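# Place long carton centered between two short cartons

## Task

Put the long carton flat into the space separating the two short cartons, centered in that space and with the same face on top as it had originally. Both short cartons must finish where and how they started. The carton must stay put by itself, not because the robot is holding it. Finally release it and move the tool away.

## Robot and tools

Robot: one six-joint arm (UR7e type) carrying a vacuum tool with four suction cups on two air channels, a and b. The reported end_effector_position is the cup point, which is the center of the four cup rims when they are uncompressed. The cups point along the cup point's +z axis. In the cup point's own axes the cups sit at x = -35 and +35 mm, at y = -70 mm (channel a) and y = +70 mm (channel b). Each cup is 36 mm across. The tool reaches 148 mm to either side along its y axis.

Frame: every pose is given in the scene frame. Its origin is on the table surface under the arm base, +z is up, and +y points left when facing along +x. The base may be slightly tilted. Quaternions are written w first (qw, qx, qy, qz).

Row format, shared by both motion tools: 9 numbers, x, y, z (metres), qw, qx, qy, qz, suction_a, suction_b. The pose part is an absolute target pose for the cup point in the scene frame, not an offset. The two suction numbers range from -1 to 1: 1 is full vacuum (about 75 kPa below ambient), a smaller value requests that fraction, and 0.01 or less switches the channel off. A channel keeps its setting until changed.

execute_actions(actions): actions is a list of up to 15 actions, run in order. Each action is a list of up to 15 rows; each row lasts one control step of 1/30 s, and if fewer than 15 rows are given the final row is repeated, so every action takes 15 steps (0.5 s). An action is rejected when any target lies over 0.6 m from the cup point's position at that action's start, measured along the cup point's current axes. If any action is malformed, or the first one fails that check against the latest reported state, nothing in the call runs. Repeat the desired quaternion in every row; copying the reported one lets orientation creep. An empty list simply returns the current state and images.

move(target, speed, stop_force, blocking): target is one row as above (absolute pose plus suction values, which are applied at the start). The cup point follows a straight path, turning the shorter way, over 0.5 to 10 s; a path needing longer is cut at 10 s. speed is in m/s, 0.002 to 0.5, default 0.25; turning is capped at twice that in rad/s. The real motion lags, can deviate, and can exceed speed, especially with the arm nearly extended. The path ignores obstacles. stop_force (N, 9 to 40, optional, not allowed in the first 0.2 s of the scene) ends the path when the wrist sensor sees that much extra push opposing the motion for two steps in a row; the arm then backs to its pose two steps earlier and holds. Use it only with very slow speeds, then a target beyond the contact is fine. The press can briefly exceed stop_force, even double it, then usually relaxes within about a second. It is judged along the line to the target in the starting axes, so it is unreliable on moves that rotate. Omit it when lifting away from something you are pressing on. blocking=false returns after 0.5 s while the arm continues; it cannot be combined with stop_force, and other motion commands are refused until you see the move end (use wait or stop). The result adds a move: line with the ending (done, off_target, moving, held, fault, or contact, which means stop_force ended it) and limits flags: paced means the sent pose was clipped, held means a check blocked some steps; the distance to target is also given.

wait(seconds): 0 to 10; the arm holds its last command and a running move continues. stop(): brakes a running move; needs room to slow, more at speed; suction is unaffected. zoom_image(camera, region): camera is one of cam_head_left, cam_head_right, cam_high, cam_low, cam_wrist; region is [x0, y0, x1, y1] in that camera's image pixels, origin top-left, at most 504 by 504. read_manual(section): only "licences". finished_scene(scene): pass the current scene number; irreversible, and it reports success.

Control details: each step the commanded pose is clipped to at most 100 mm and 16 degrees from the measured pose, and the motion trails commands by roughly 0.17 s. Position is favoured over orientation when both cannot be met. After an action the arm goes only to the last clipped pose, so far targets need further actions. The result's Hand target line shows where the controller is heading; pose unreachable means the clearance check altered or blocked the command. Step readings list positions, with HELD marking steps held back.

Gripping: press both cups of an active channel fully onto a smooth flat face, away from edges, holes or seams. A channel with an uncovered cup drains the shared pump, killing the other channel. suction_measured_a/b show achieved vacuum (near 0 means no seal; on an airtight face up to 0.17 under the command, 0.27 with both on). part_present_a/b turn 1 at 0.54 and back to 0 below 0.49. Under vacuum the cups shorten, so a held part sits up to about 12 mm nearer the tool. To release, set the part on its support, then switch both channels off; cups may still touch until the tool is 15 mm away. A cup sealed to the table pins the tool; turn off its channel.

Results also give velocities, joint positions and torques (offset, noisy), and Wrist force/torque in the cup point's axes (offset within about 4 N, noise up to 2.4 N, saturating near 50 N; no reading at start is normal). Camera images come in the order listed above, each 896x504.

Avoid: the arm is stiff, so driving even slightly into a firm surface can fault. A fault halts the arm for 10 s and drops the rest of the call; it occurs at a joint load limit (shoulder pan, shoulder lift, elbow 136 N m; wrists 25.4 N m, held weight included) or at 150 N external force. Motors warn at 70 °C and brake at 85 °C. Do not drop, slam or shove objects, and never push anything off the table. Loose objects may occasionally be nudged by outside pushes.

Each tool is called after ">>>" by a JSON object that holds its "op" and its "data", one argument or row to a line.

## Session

>>> {"op": "execute_actions", "data": {
  "actions": []
}}

Scene clock: 0.00 s.
end_effector_position=(+0.4297, +0.0064, +0.4498) suction_measured_a=0.00 part_present_a=0 suction_measured_b=0.00 part_present_b=0 end_effector_quat_wxyz=(-0.000, -0.001, +1.000, -0.008) end_effector_velocity=(+0.000, -0.000, -0.001) end_effector_angular_velocity=(-0.000, +0.002, -0.003)
Joint positions: [-0.316 -1.769  1.733 -1.535 -1.57   1.254]
Joint velocities: [-0.     0.001  0.001  0.    -0.001  0.003]
Joint torques (N m, as the arm reports them, + toward a larger angle): no reading
Motor temperatures (°C, as the motors report them): [27 21 23 30 35 31]
Wrist force (N, on the end effector, along its own x y z axes, offset not removed): no reading
Wrist torque (N m, same axes, about the end effector's origin, offset not removed): no reading
Hand target: +0.430, +0.006, +0.450; -0.000, -0.001, +1.000, -0.008
camera_calibration (this result's frames):
cam_wrist: T_world_to_cam=[[-0.0315091, -0.999448, -0.0105552, 0.0364921], [-0.8377, 0.0206462, 0.545741, 0.162524], [-0.545221, 0.0260379, -0.837888, 0.737616], [0, 0, 0, 1]] pos_world=[0.53946, 0.0139104, 0.529729]

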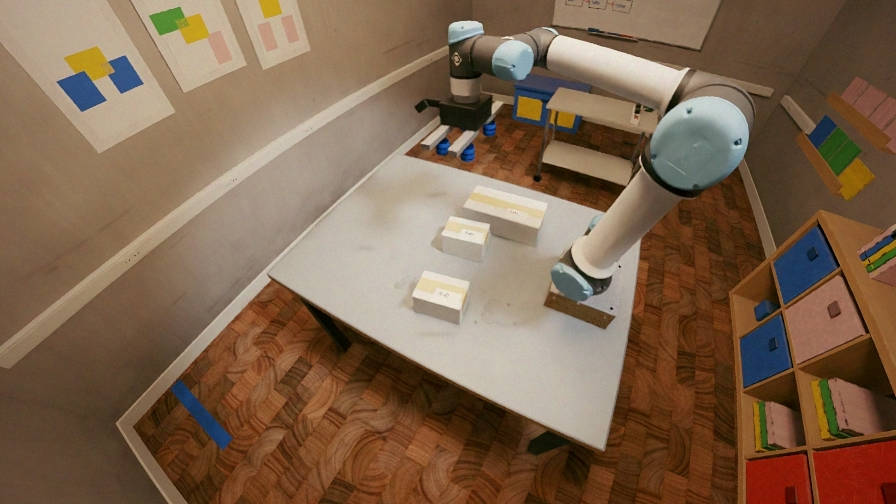

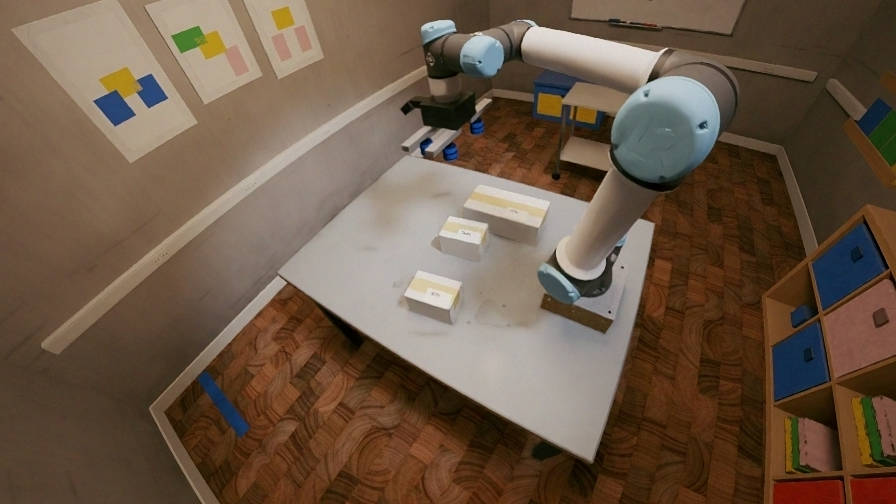

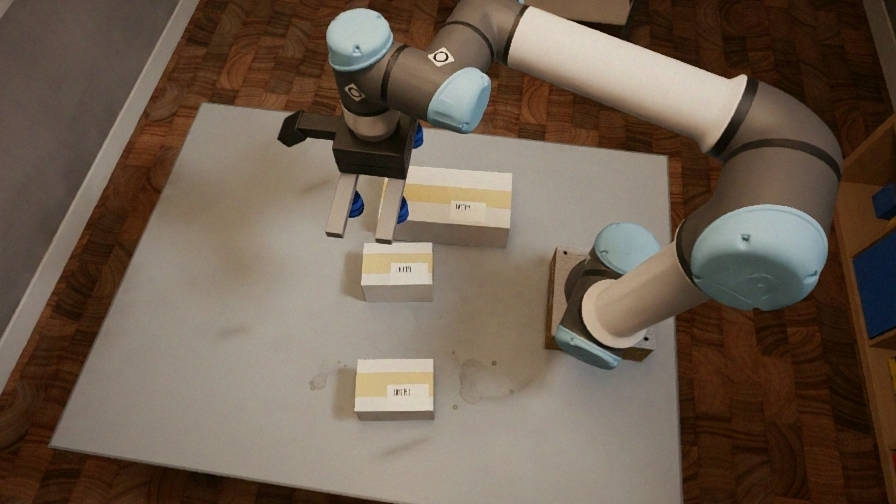

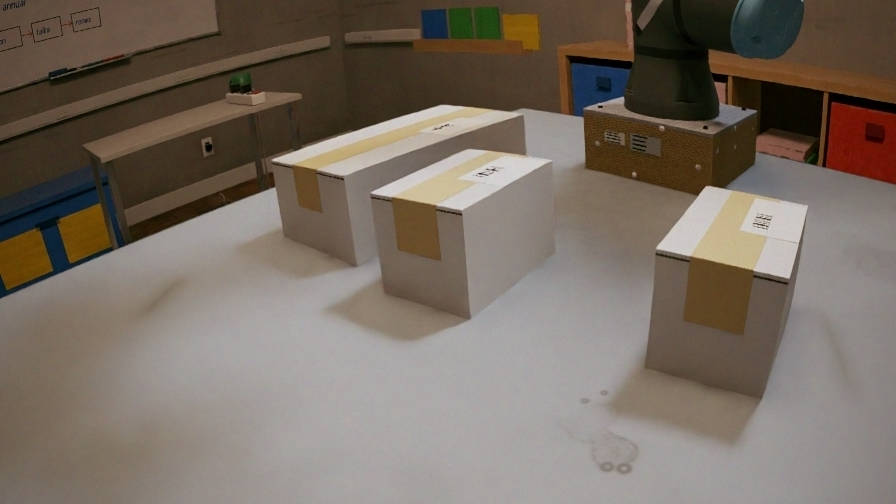

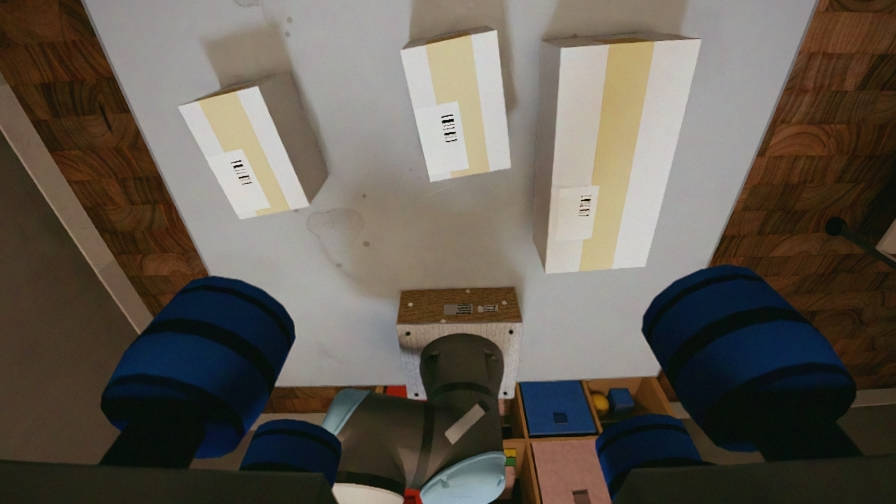

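>>> {"op": "move", "data": {
  "target": [0.364,-0.187,0.115,0,0.6852,0.7284,0,0,0],
  "speed": 0.4
}}

>>> {"op": "move", "data": {
  "target": [0.364,-0.187,0.088,0,0.6852,0.7284,0,0,0],
  "speed": 0.02,
  "stop_force": 10
}}

Scene clock: 6.13 s.
end_effector_position=(+0.3638, -0.1868, +0.1154) suction_measured_a=0.00 part_present_a=0 suction_measured_b=0.00 part_present_b=0 end_effector_quat_wxyz=(+0.000, +0.685, +0.729, -0.000) end_effector_velocity=(+0.001, -0.001, -0.002) end_effector_angular_velocity=(-0.001, -0.002, -0.006)
Joint positions: [-0.815 -1.407  2.384 -2.537 -1.559  2.265]
Joint velocities: [-0.     0.007 -0.    -0.009  0.001  0.006]
Joint torques (N m, as the arm reports them, + toward a larger angle): [-12.24 -16.62  -9.64  -5.5   -1.45   2.04]
Motor temperatures (°C, as the motors report them): [27 21 23 30 35 31]
Wrist force (N, on the end effector, along its own x y z axes, offset not removed): [0.6 -2.6 2.0]
Wrist torque (N m, same axes, about the end effector's origin, offset not removed): [-0.33 -0.22 0.19]
Hand target: +0.364, -0.187, +0.115; +0.000, +0.685, +0.728, -0.000
Off the commanded pose: 0.000 m, 0 deg.
move: done
camera_calibration (this result's frames):
cam_wrist: T_world_to_cam=[[-0.999262, -0.0279665, -0.0263379, 0.373172], [-0.0378082, 0.837432, 0.545233, 0.155385], [0.00680795, 0.545826, -0.837871, 0.322771], [0, 0, 0, 1]] pos_world=[0.376574, -0.295865, 0.195548]

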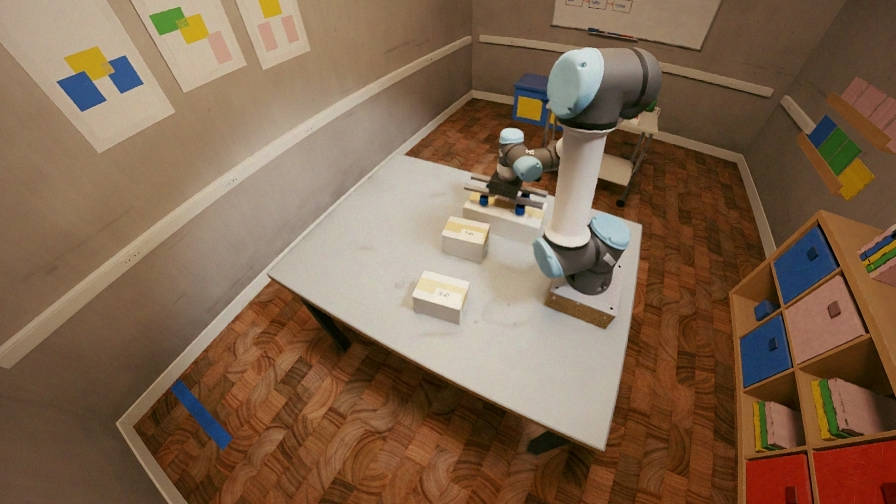

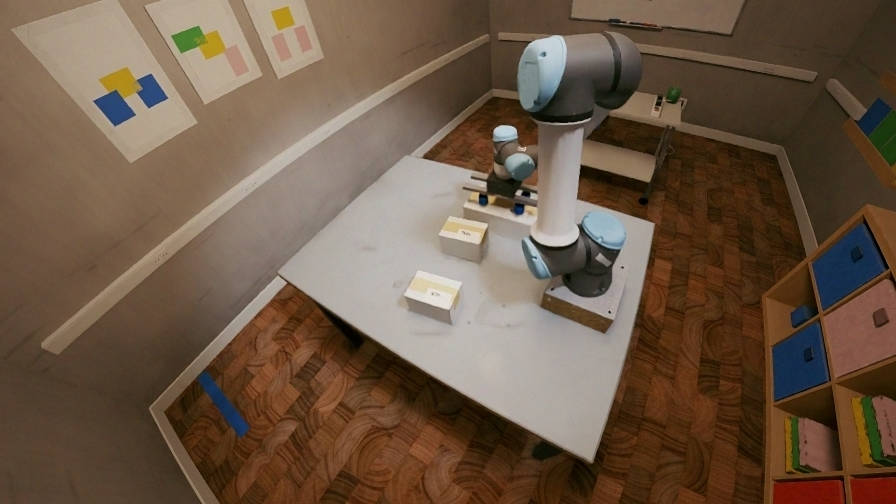

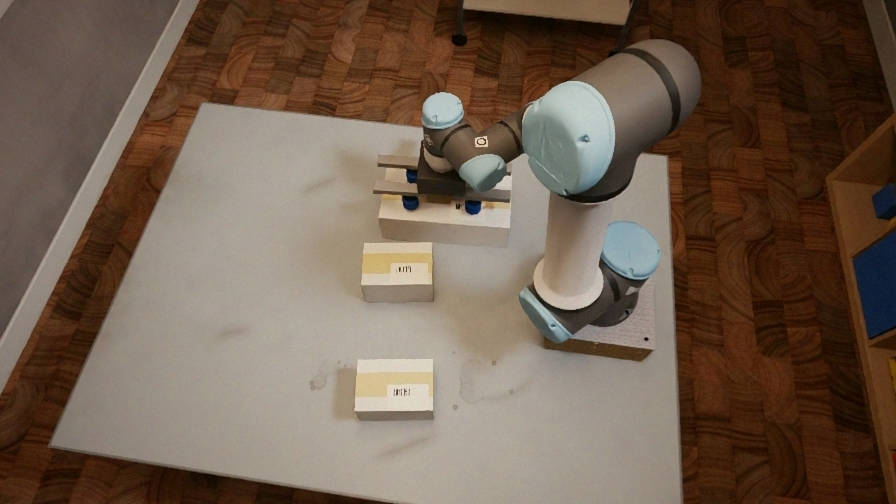

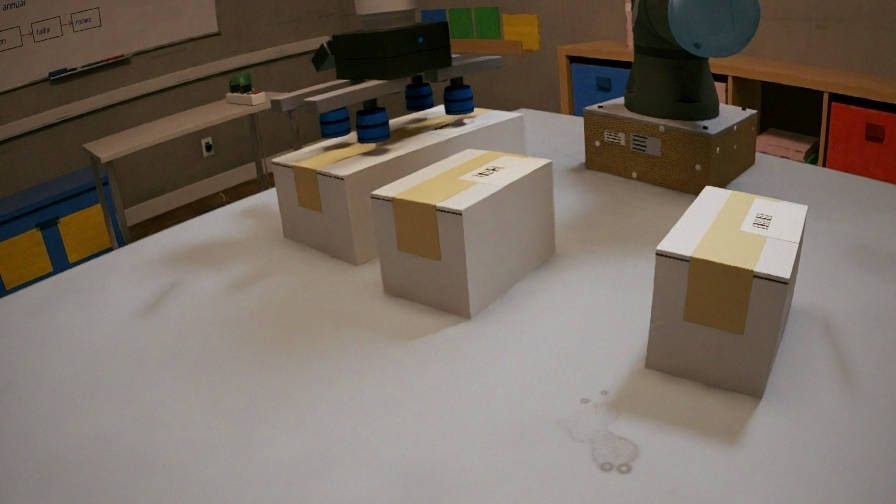

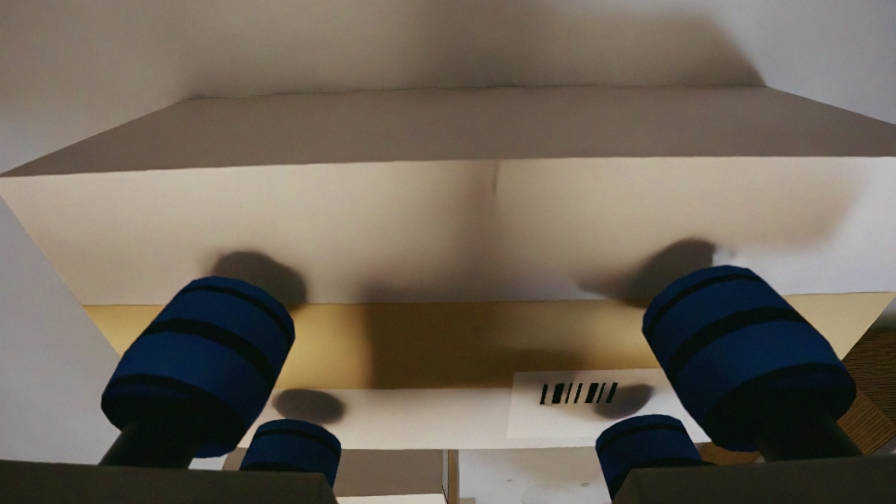

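Scene clock: 7.43 s.
end_effector_position=(+0.3638, -0.1868, +0.0974) suction_measured_a=0.00 part_present_a=0 suction_measured_b=0.00 part_present_b=0 end_effector_quat_wxyz=(-0.000, +0.685, +0.728, -0.000) end_effector_velocity=(-0.000, -0.000, +0.007) end_effector_angular_velocity=(-0.001, -0.000, +0.002)
Joint positions: [-0.815 -1.355  2.398 -2.602 -1.559  2.266]
Joint velocities: [-0.001 -0.021 -0.005  0.026 -0.001 -0.002]
Joint torques (N m, as the arm reports them, + toward a larger angle): [  9.16 -26.68 -21.93   0.27   0.99   0.61]
Motor temperatures (°C, as the motors report them): [27 21 23 30 35 31]
Wrist force (N, on the end effector, along its own x y z axes, offset not removed): [1.3 -3.3 -11.2]
Wrist torque (N m, same axes, about the end effector's origin, offset not removed): [-0.35 -0.22 0.14]
Hand target: +0.364, -0.187, +0.098; +0.000, +0.685, +0.728, -0.000
Off the commanded pose: 0.009 m, 0 deg.
move: contact
camera_calibration (this result's frames):
cam_wrist: T_world_to_cam=[[-0.999281, -0.027493, -0.0261105, 0.372819], [-0.0372906, 0.837193, 0.545635, 0.164914], [0.00685832, 0.546217, -0.837616, 0.307787], [0, 0, 0, 1]] pos_world=[0.376589, -0.295934, 0.177559]

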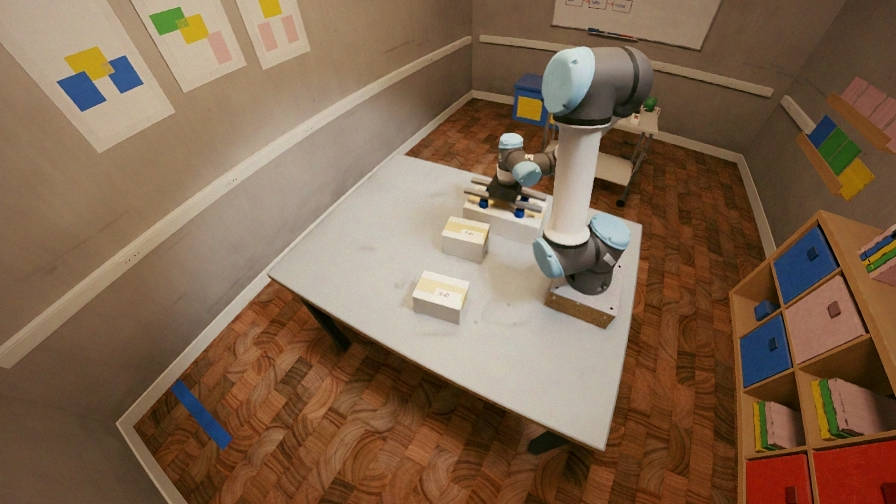

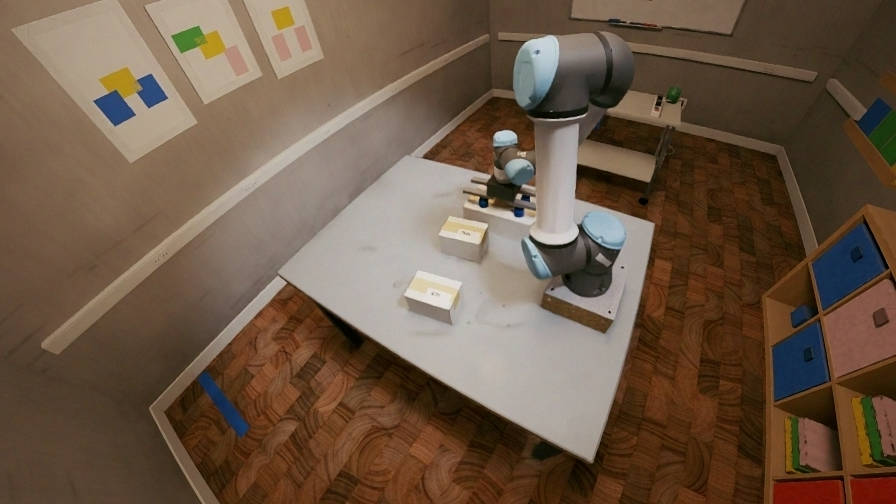

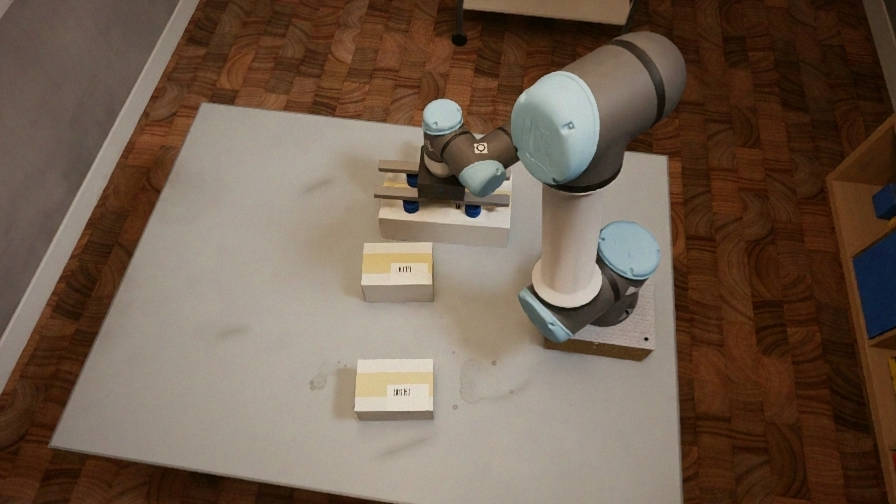

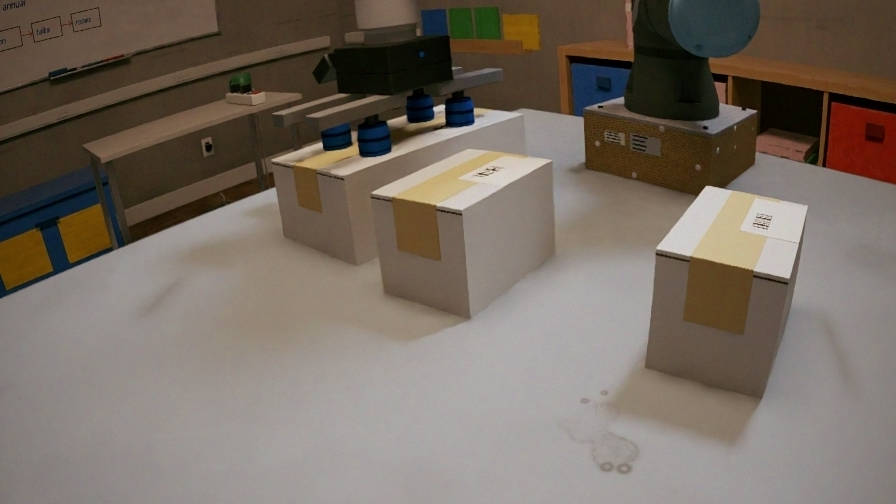

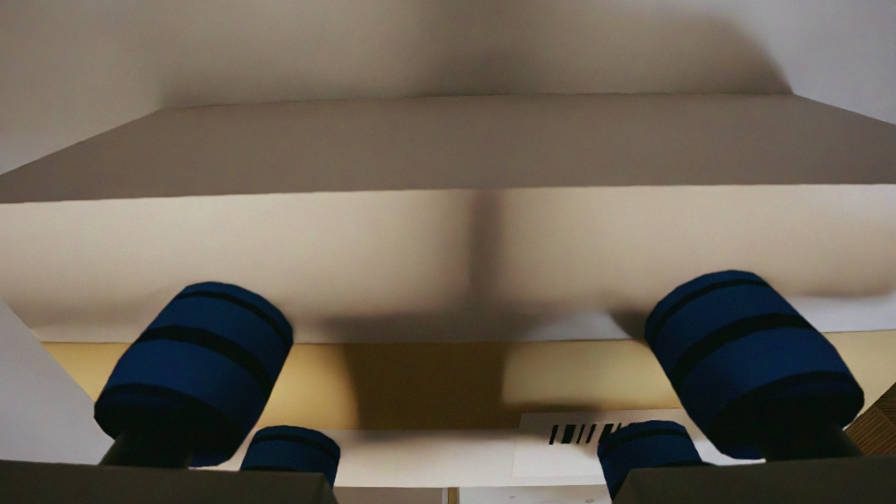

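>>> {"op": "execute_actions", "data": {
  "actions": [
    [[0.364,-0.187,0.096,0,0.6852,0.7284,0,1,1]]
  ]
}}

Scene clock: 8.60 s.
end_effector_position=(+0.3640, -0.1870, +0.0961) suction_measured_a=0.44 part_present_a=0 suction_measured_b=0.44 part_present_b=0 end_effector_quat_wxyz=(+0.000, +0.685, +0.728, -0.000) end_effector_velocity=(-0.000, +0.000, -0.001) end_effector_angular_velocity=(+0.000, +0.001, -0.001)
Joint positions: [-0.815 -1.351  2.398 -2.608 -1.559  2.267]
Joint velocities: [ 0.     0.002  0.    -0.002 -0.     0.002]
Joint torques (N m, as the arm reports them, + toward a larger angle): [  0.33 -23.32 -13.05  -7.12   1.52   1.6 ]
Motor temperatures (°C, as the motors report them): [27 21 23 30 35 31]
Wrist force (N, on the end effector, along its own x y z axes, offset not removed): [2.0 -2.1 18.9]
Wrist torque (N m, same axes, about the end effector's origin, offset not removed): [0.11 -0.33 0.21]
Hand target: +0.364, -0.187, +0.096; -0.000, +0.685, +0.728, -0.000
Off the commanded pose: 0.000 m, 0 deg.
Step readings (end_effector_position):
0: (+0.3639, -0.1869, +0.0983)
1: (+0.3639, -0.1869, +0.0983)
2: (+0.3639, -0.1869, +0.0981)
4: (+0.3640, -0.1870, +0.0973)
8: (+0.3640, -0.1870, +0.0964)
15: end_effector_position above
camera_calibration (this result's frames):
cam_wrist: T_world_to_cam=[[-0.99928, -0.0273182, -0.026313, 0.372998], [-0.0372535, 0.837293, 0.545484, 0.165844], [0.00712999, 0.546072, -0.837708, 0.306633], [0, 0, 0, 1]] pos_world=[0.376722, -0.296113, 0.176218]

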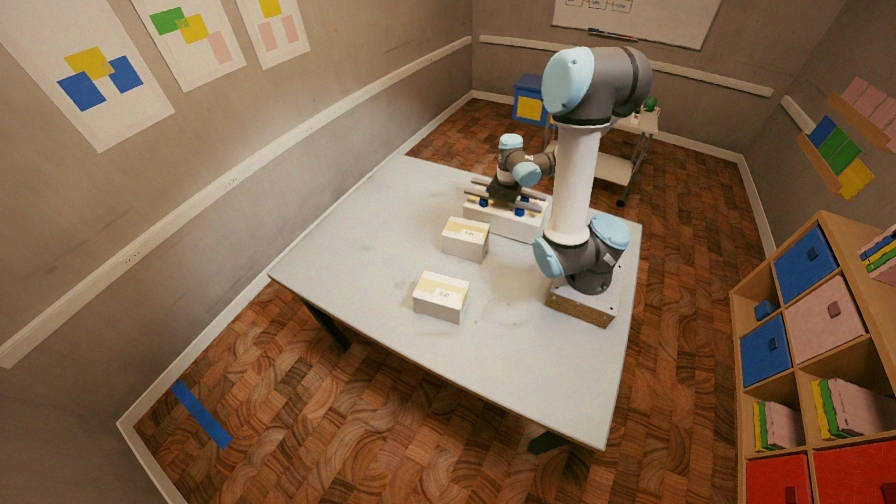

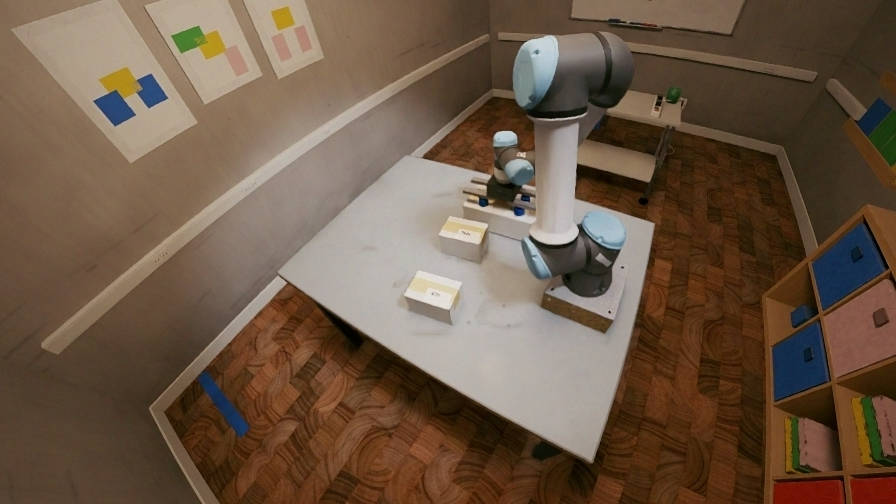

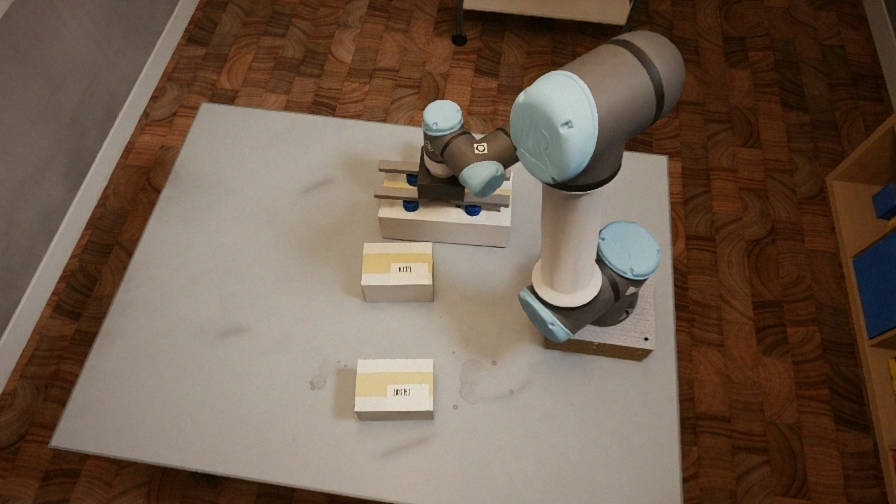

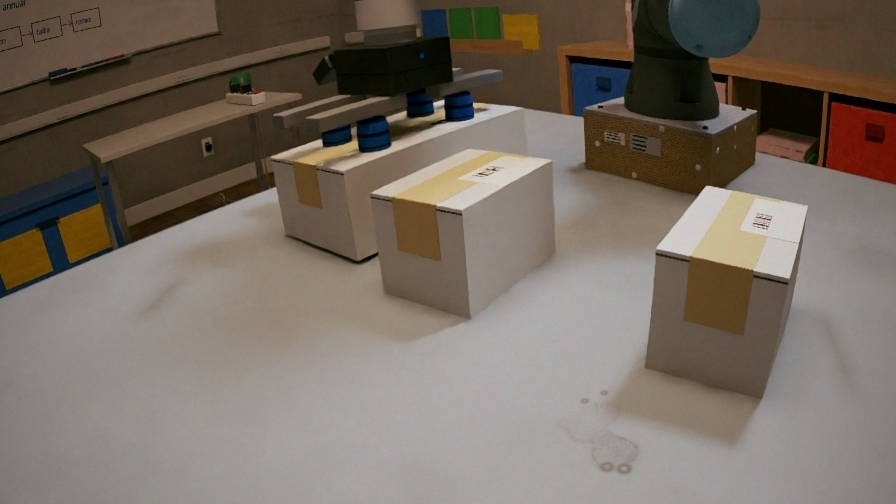

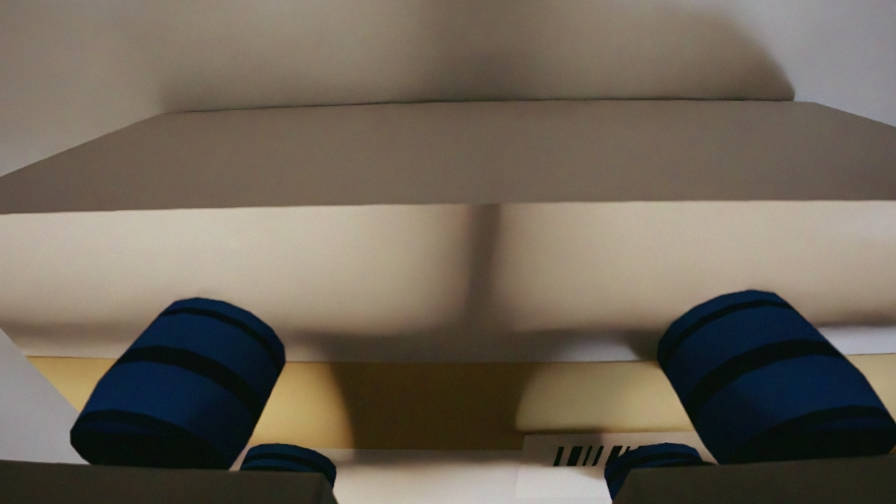

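>>> {"op": "move", "data": {
  "target": [0.364,-0.187,0.212,0,0.6852,0.7284,0,1,1],
  "speed": 0.2
}}

>>> {"op": "move", "data": {
  "target": [0.42,0.129,0.2,0,0.6494,0.7604,0,1,1],
  "speed": 0.3
}}

>>> {"op": "zoom_image", "data": {
  "camera": "cam_high",
  "region": [300,330,500,430]
}}

Scene clock: 11.43 s.
end_effector_position=(+0.3641, -0.1871, +0.2116) suction_measured_a=0.73 part_present_a=1 suction_measured_b=0.73 part_present_b=1 end_effector_quat_wxyz=(+0.000, +0.685, +0.728, -0.000) end_effector_velocity=(-0.001, +0.001, +0.002) end_effector_angular_velocity=(+0.003, +0.002, +0.001)
Joint positions: [-0.818 -1.63   2.269 -2.198 -1.559  2.263]
Joint velocities: [-0.    -0.004 -0.003  0.01   0.001 -0.001]
Joint torques (N m, as the arm reports them, + toward a larger angle): [-12.46 -34.81 -38.63  -2.86  -0.57  -2.16]
Motor temperatures (°C, as the motors report them): [27 21 23 30 35 31]
Wrist force (N, on the end effector, along its own x y z axes, offset not removed): [0.6 -0.1 17.5]
Wrist torque (N m, same axes, about the end effector's origin, offset not removed): [0.34 -0.04 0.21]
Hand target: +0.364, -0.187, +0.212; +0.000, +0.685, +0.728, -0.000
Off the commanded pose: 0.000 m, 0 deg.
move: done
camera_calibration (this result's frames):
cam_wrist: T_world_to_cam=[[-0.999278, -0.0273142, -0.0264239, 0.376151], [-0.0373096, 0.837368, 0.545365, 0.102919], [0.00723037, 0.545957, -0.837782, 0.403451], [0, 0, 0, 1]] pos_world=[0.376802, -0.296174, 0.291815]

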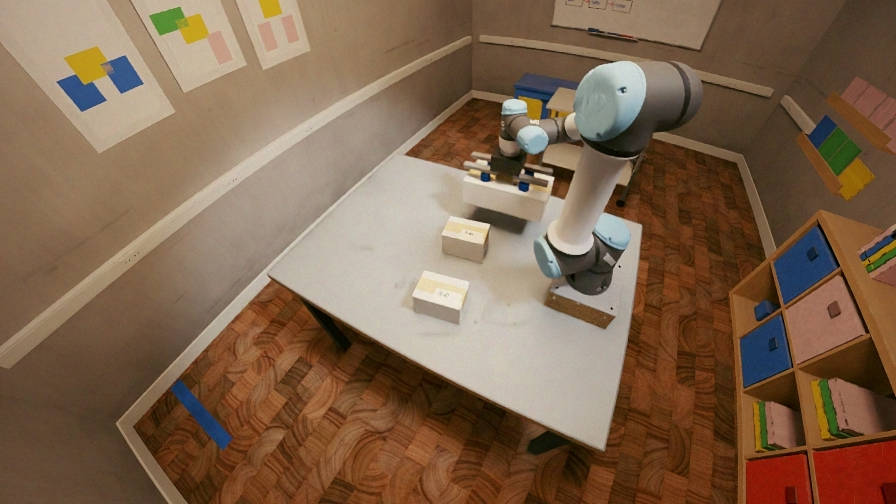

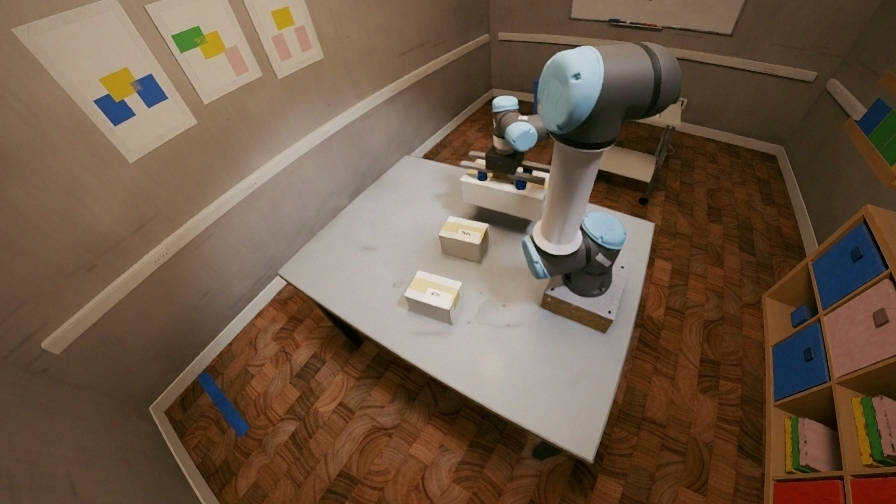

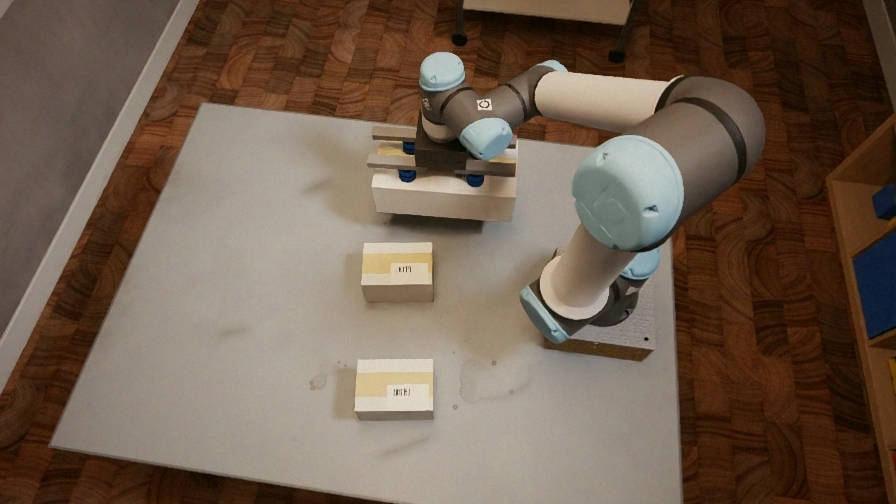

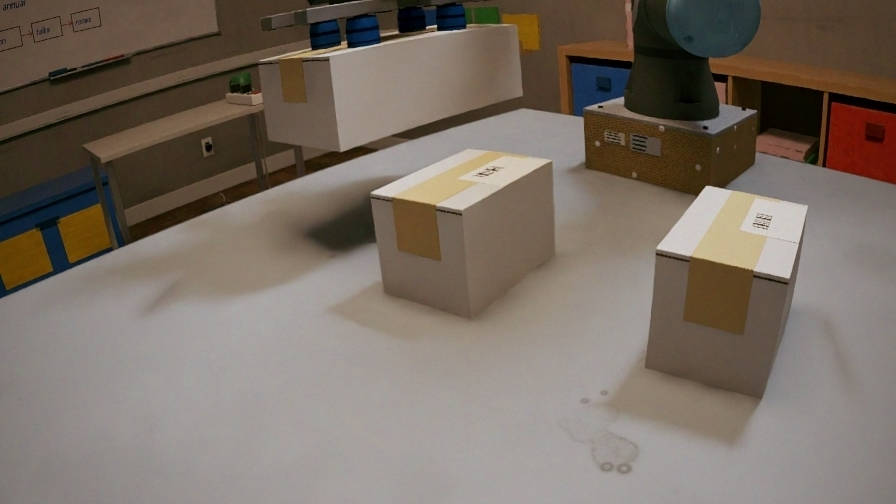

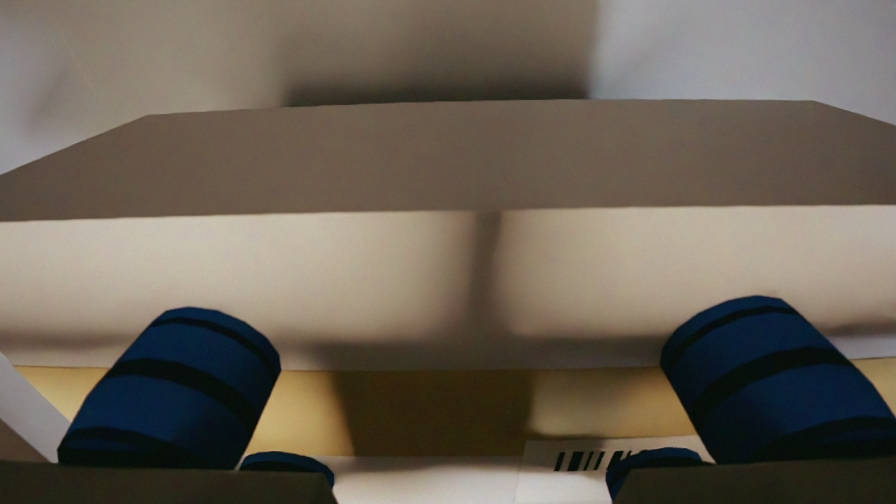

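Scene clock: 13.23 s.
end_effector_position=(+0.4198, +0.1288, +0.2001) suction_measured_a=0.73 part_present_a=1 suction_measured_b=0.73 part_present_b=1 end_effector_quat_wxyz=(-0.000, +0.649, +0.760, +0.000) end_effector_velocity=(+0.002, +0.002, -0.000) end_effector_angular_velocity=(-0.001, +0.001, -0.002)
Joint positions: [-0.026 -1.553  2.217 -2.236 -1.554  2.96 ]
Joint velocities: [ 0.006  0.006 -0.006 -0.    -0.001  0.008]
Joint torques (N m, as the arm reports them, + toward a larger angle): [ 11.77 -20.52 -40.39  -3.5   -1.83   1.5 ]
Motor temperatures (°C, as the motors report them): [27 21 23 30 35 31]
Wrist force (N, on the end effector, along its own x y z axes, offset not removed): [1.8 0.2 17.3]
Wrist torque (N m, same axes, about the end effector's origin, offset not removed): [0.35 -0.22 0.07]
Hand target: +0.420, +0.129, +0.200; -0.000, +0.649, +0.760, +0.000
Off the commanded pose: 0.000 m, 0 deg.
move: done
camera_calibration (this result's frames):
cam_wrist: T_world_to_cam=[[-0.992053, -0.123022, -0.0263977, 0.449423], [-0.117381, 0.82935, 0.54626, -0.11873], [-0.045309, 0.545018, -0.837199, 0.242939], [0, 0, 0, 1]] pos_world=[0.442922, 0.021352, 0.28011]

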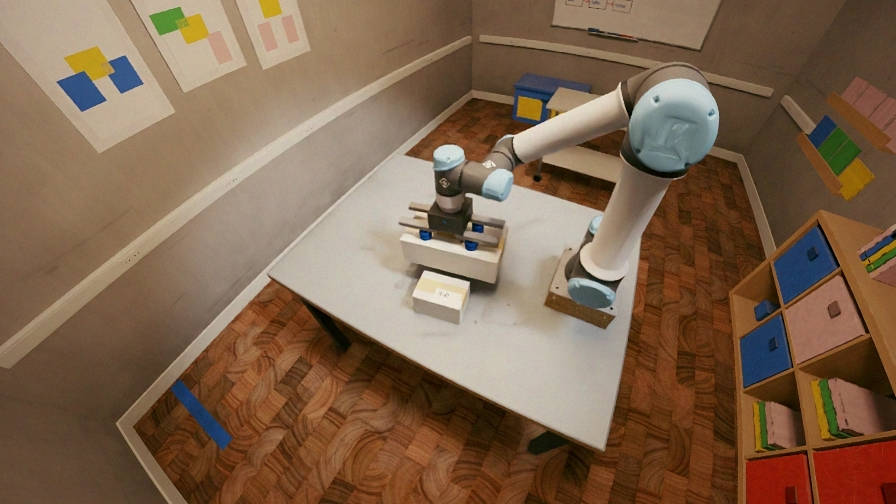

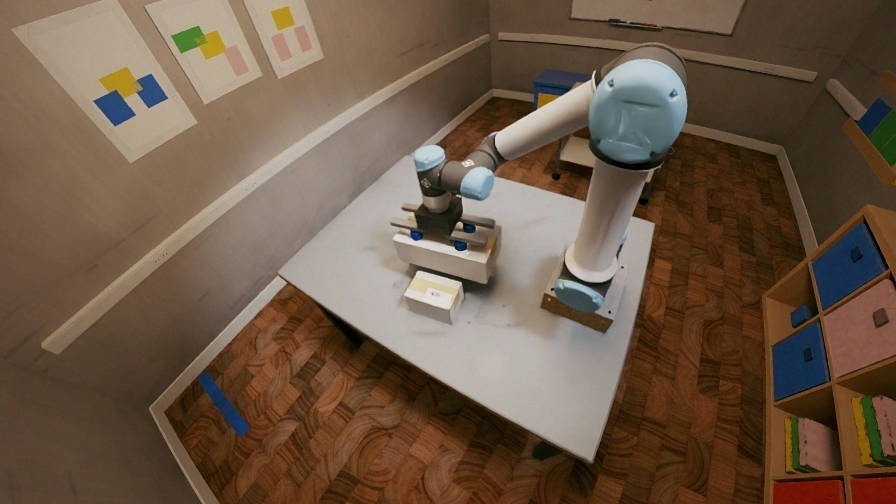

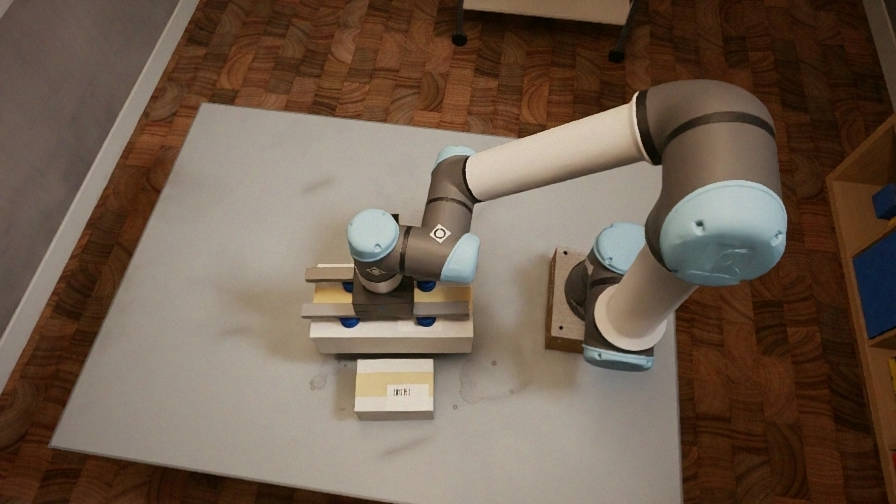

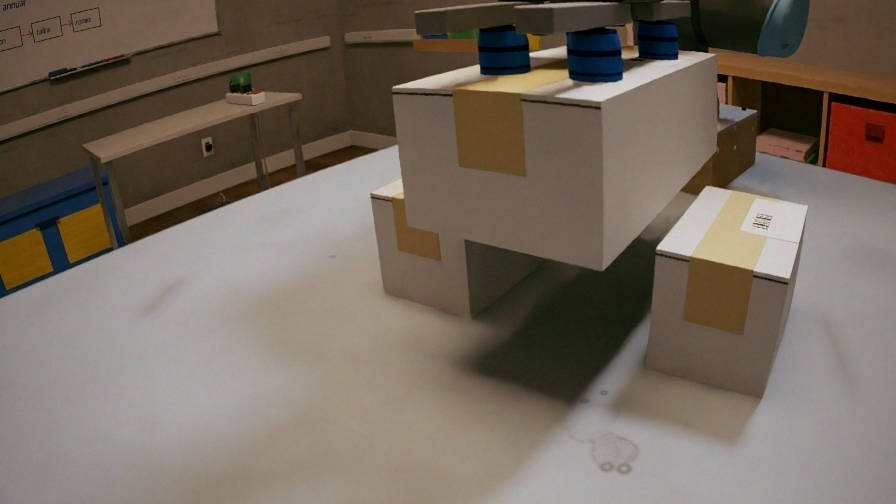

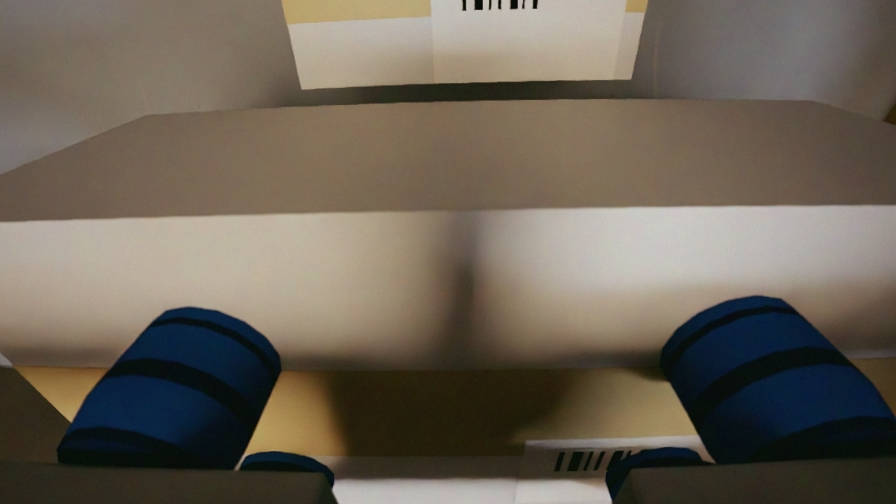

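Region (300, 330, 500, 430) of cam_high's 896x504 image, scaled by 2.520, with more detail than that image has.

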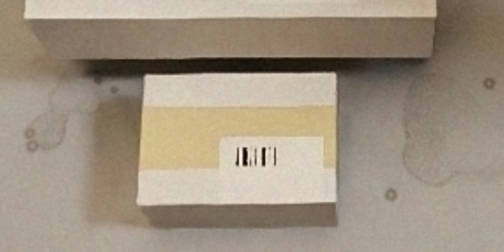

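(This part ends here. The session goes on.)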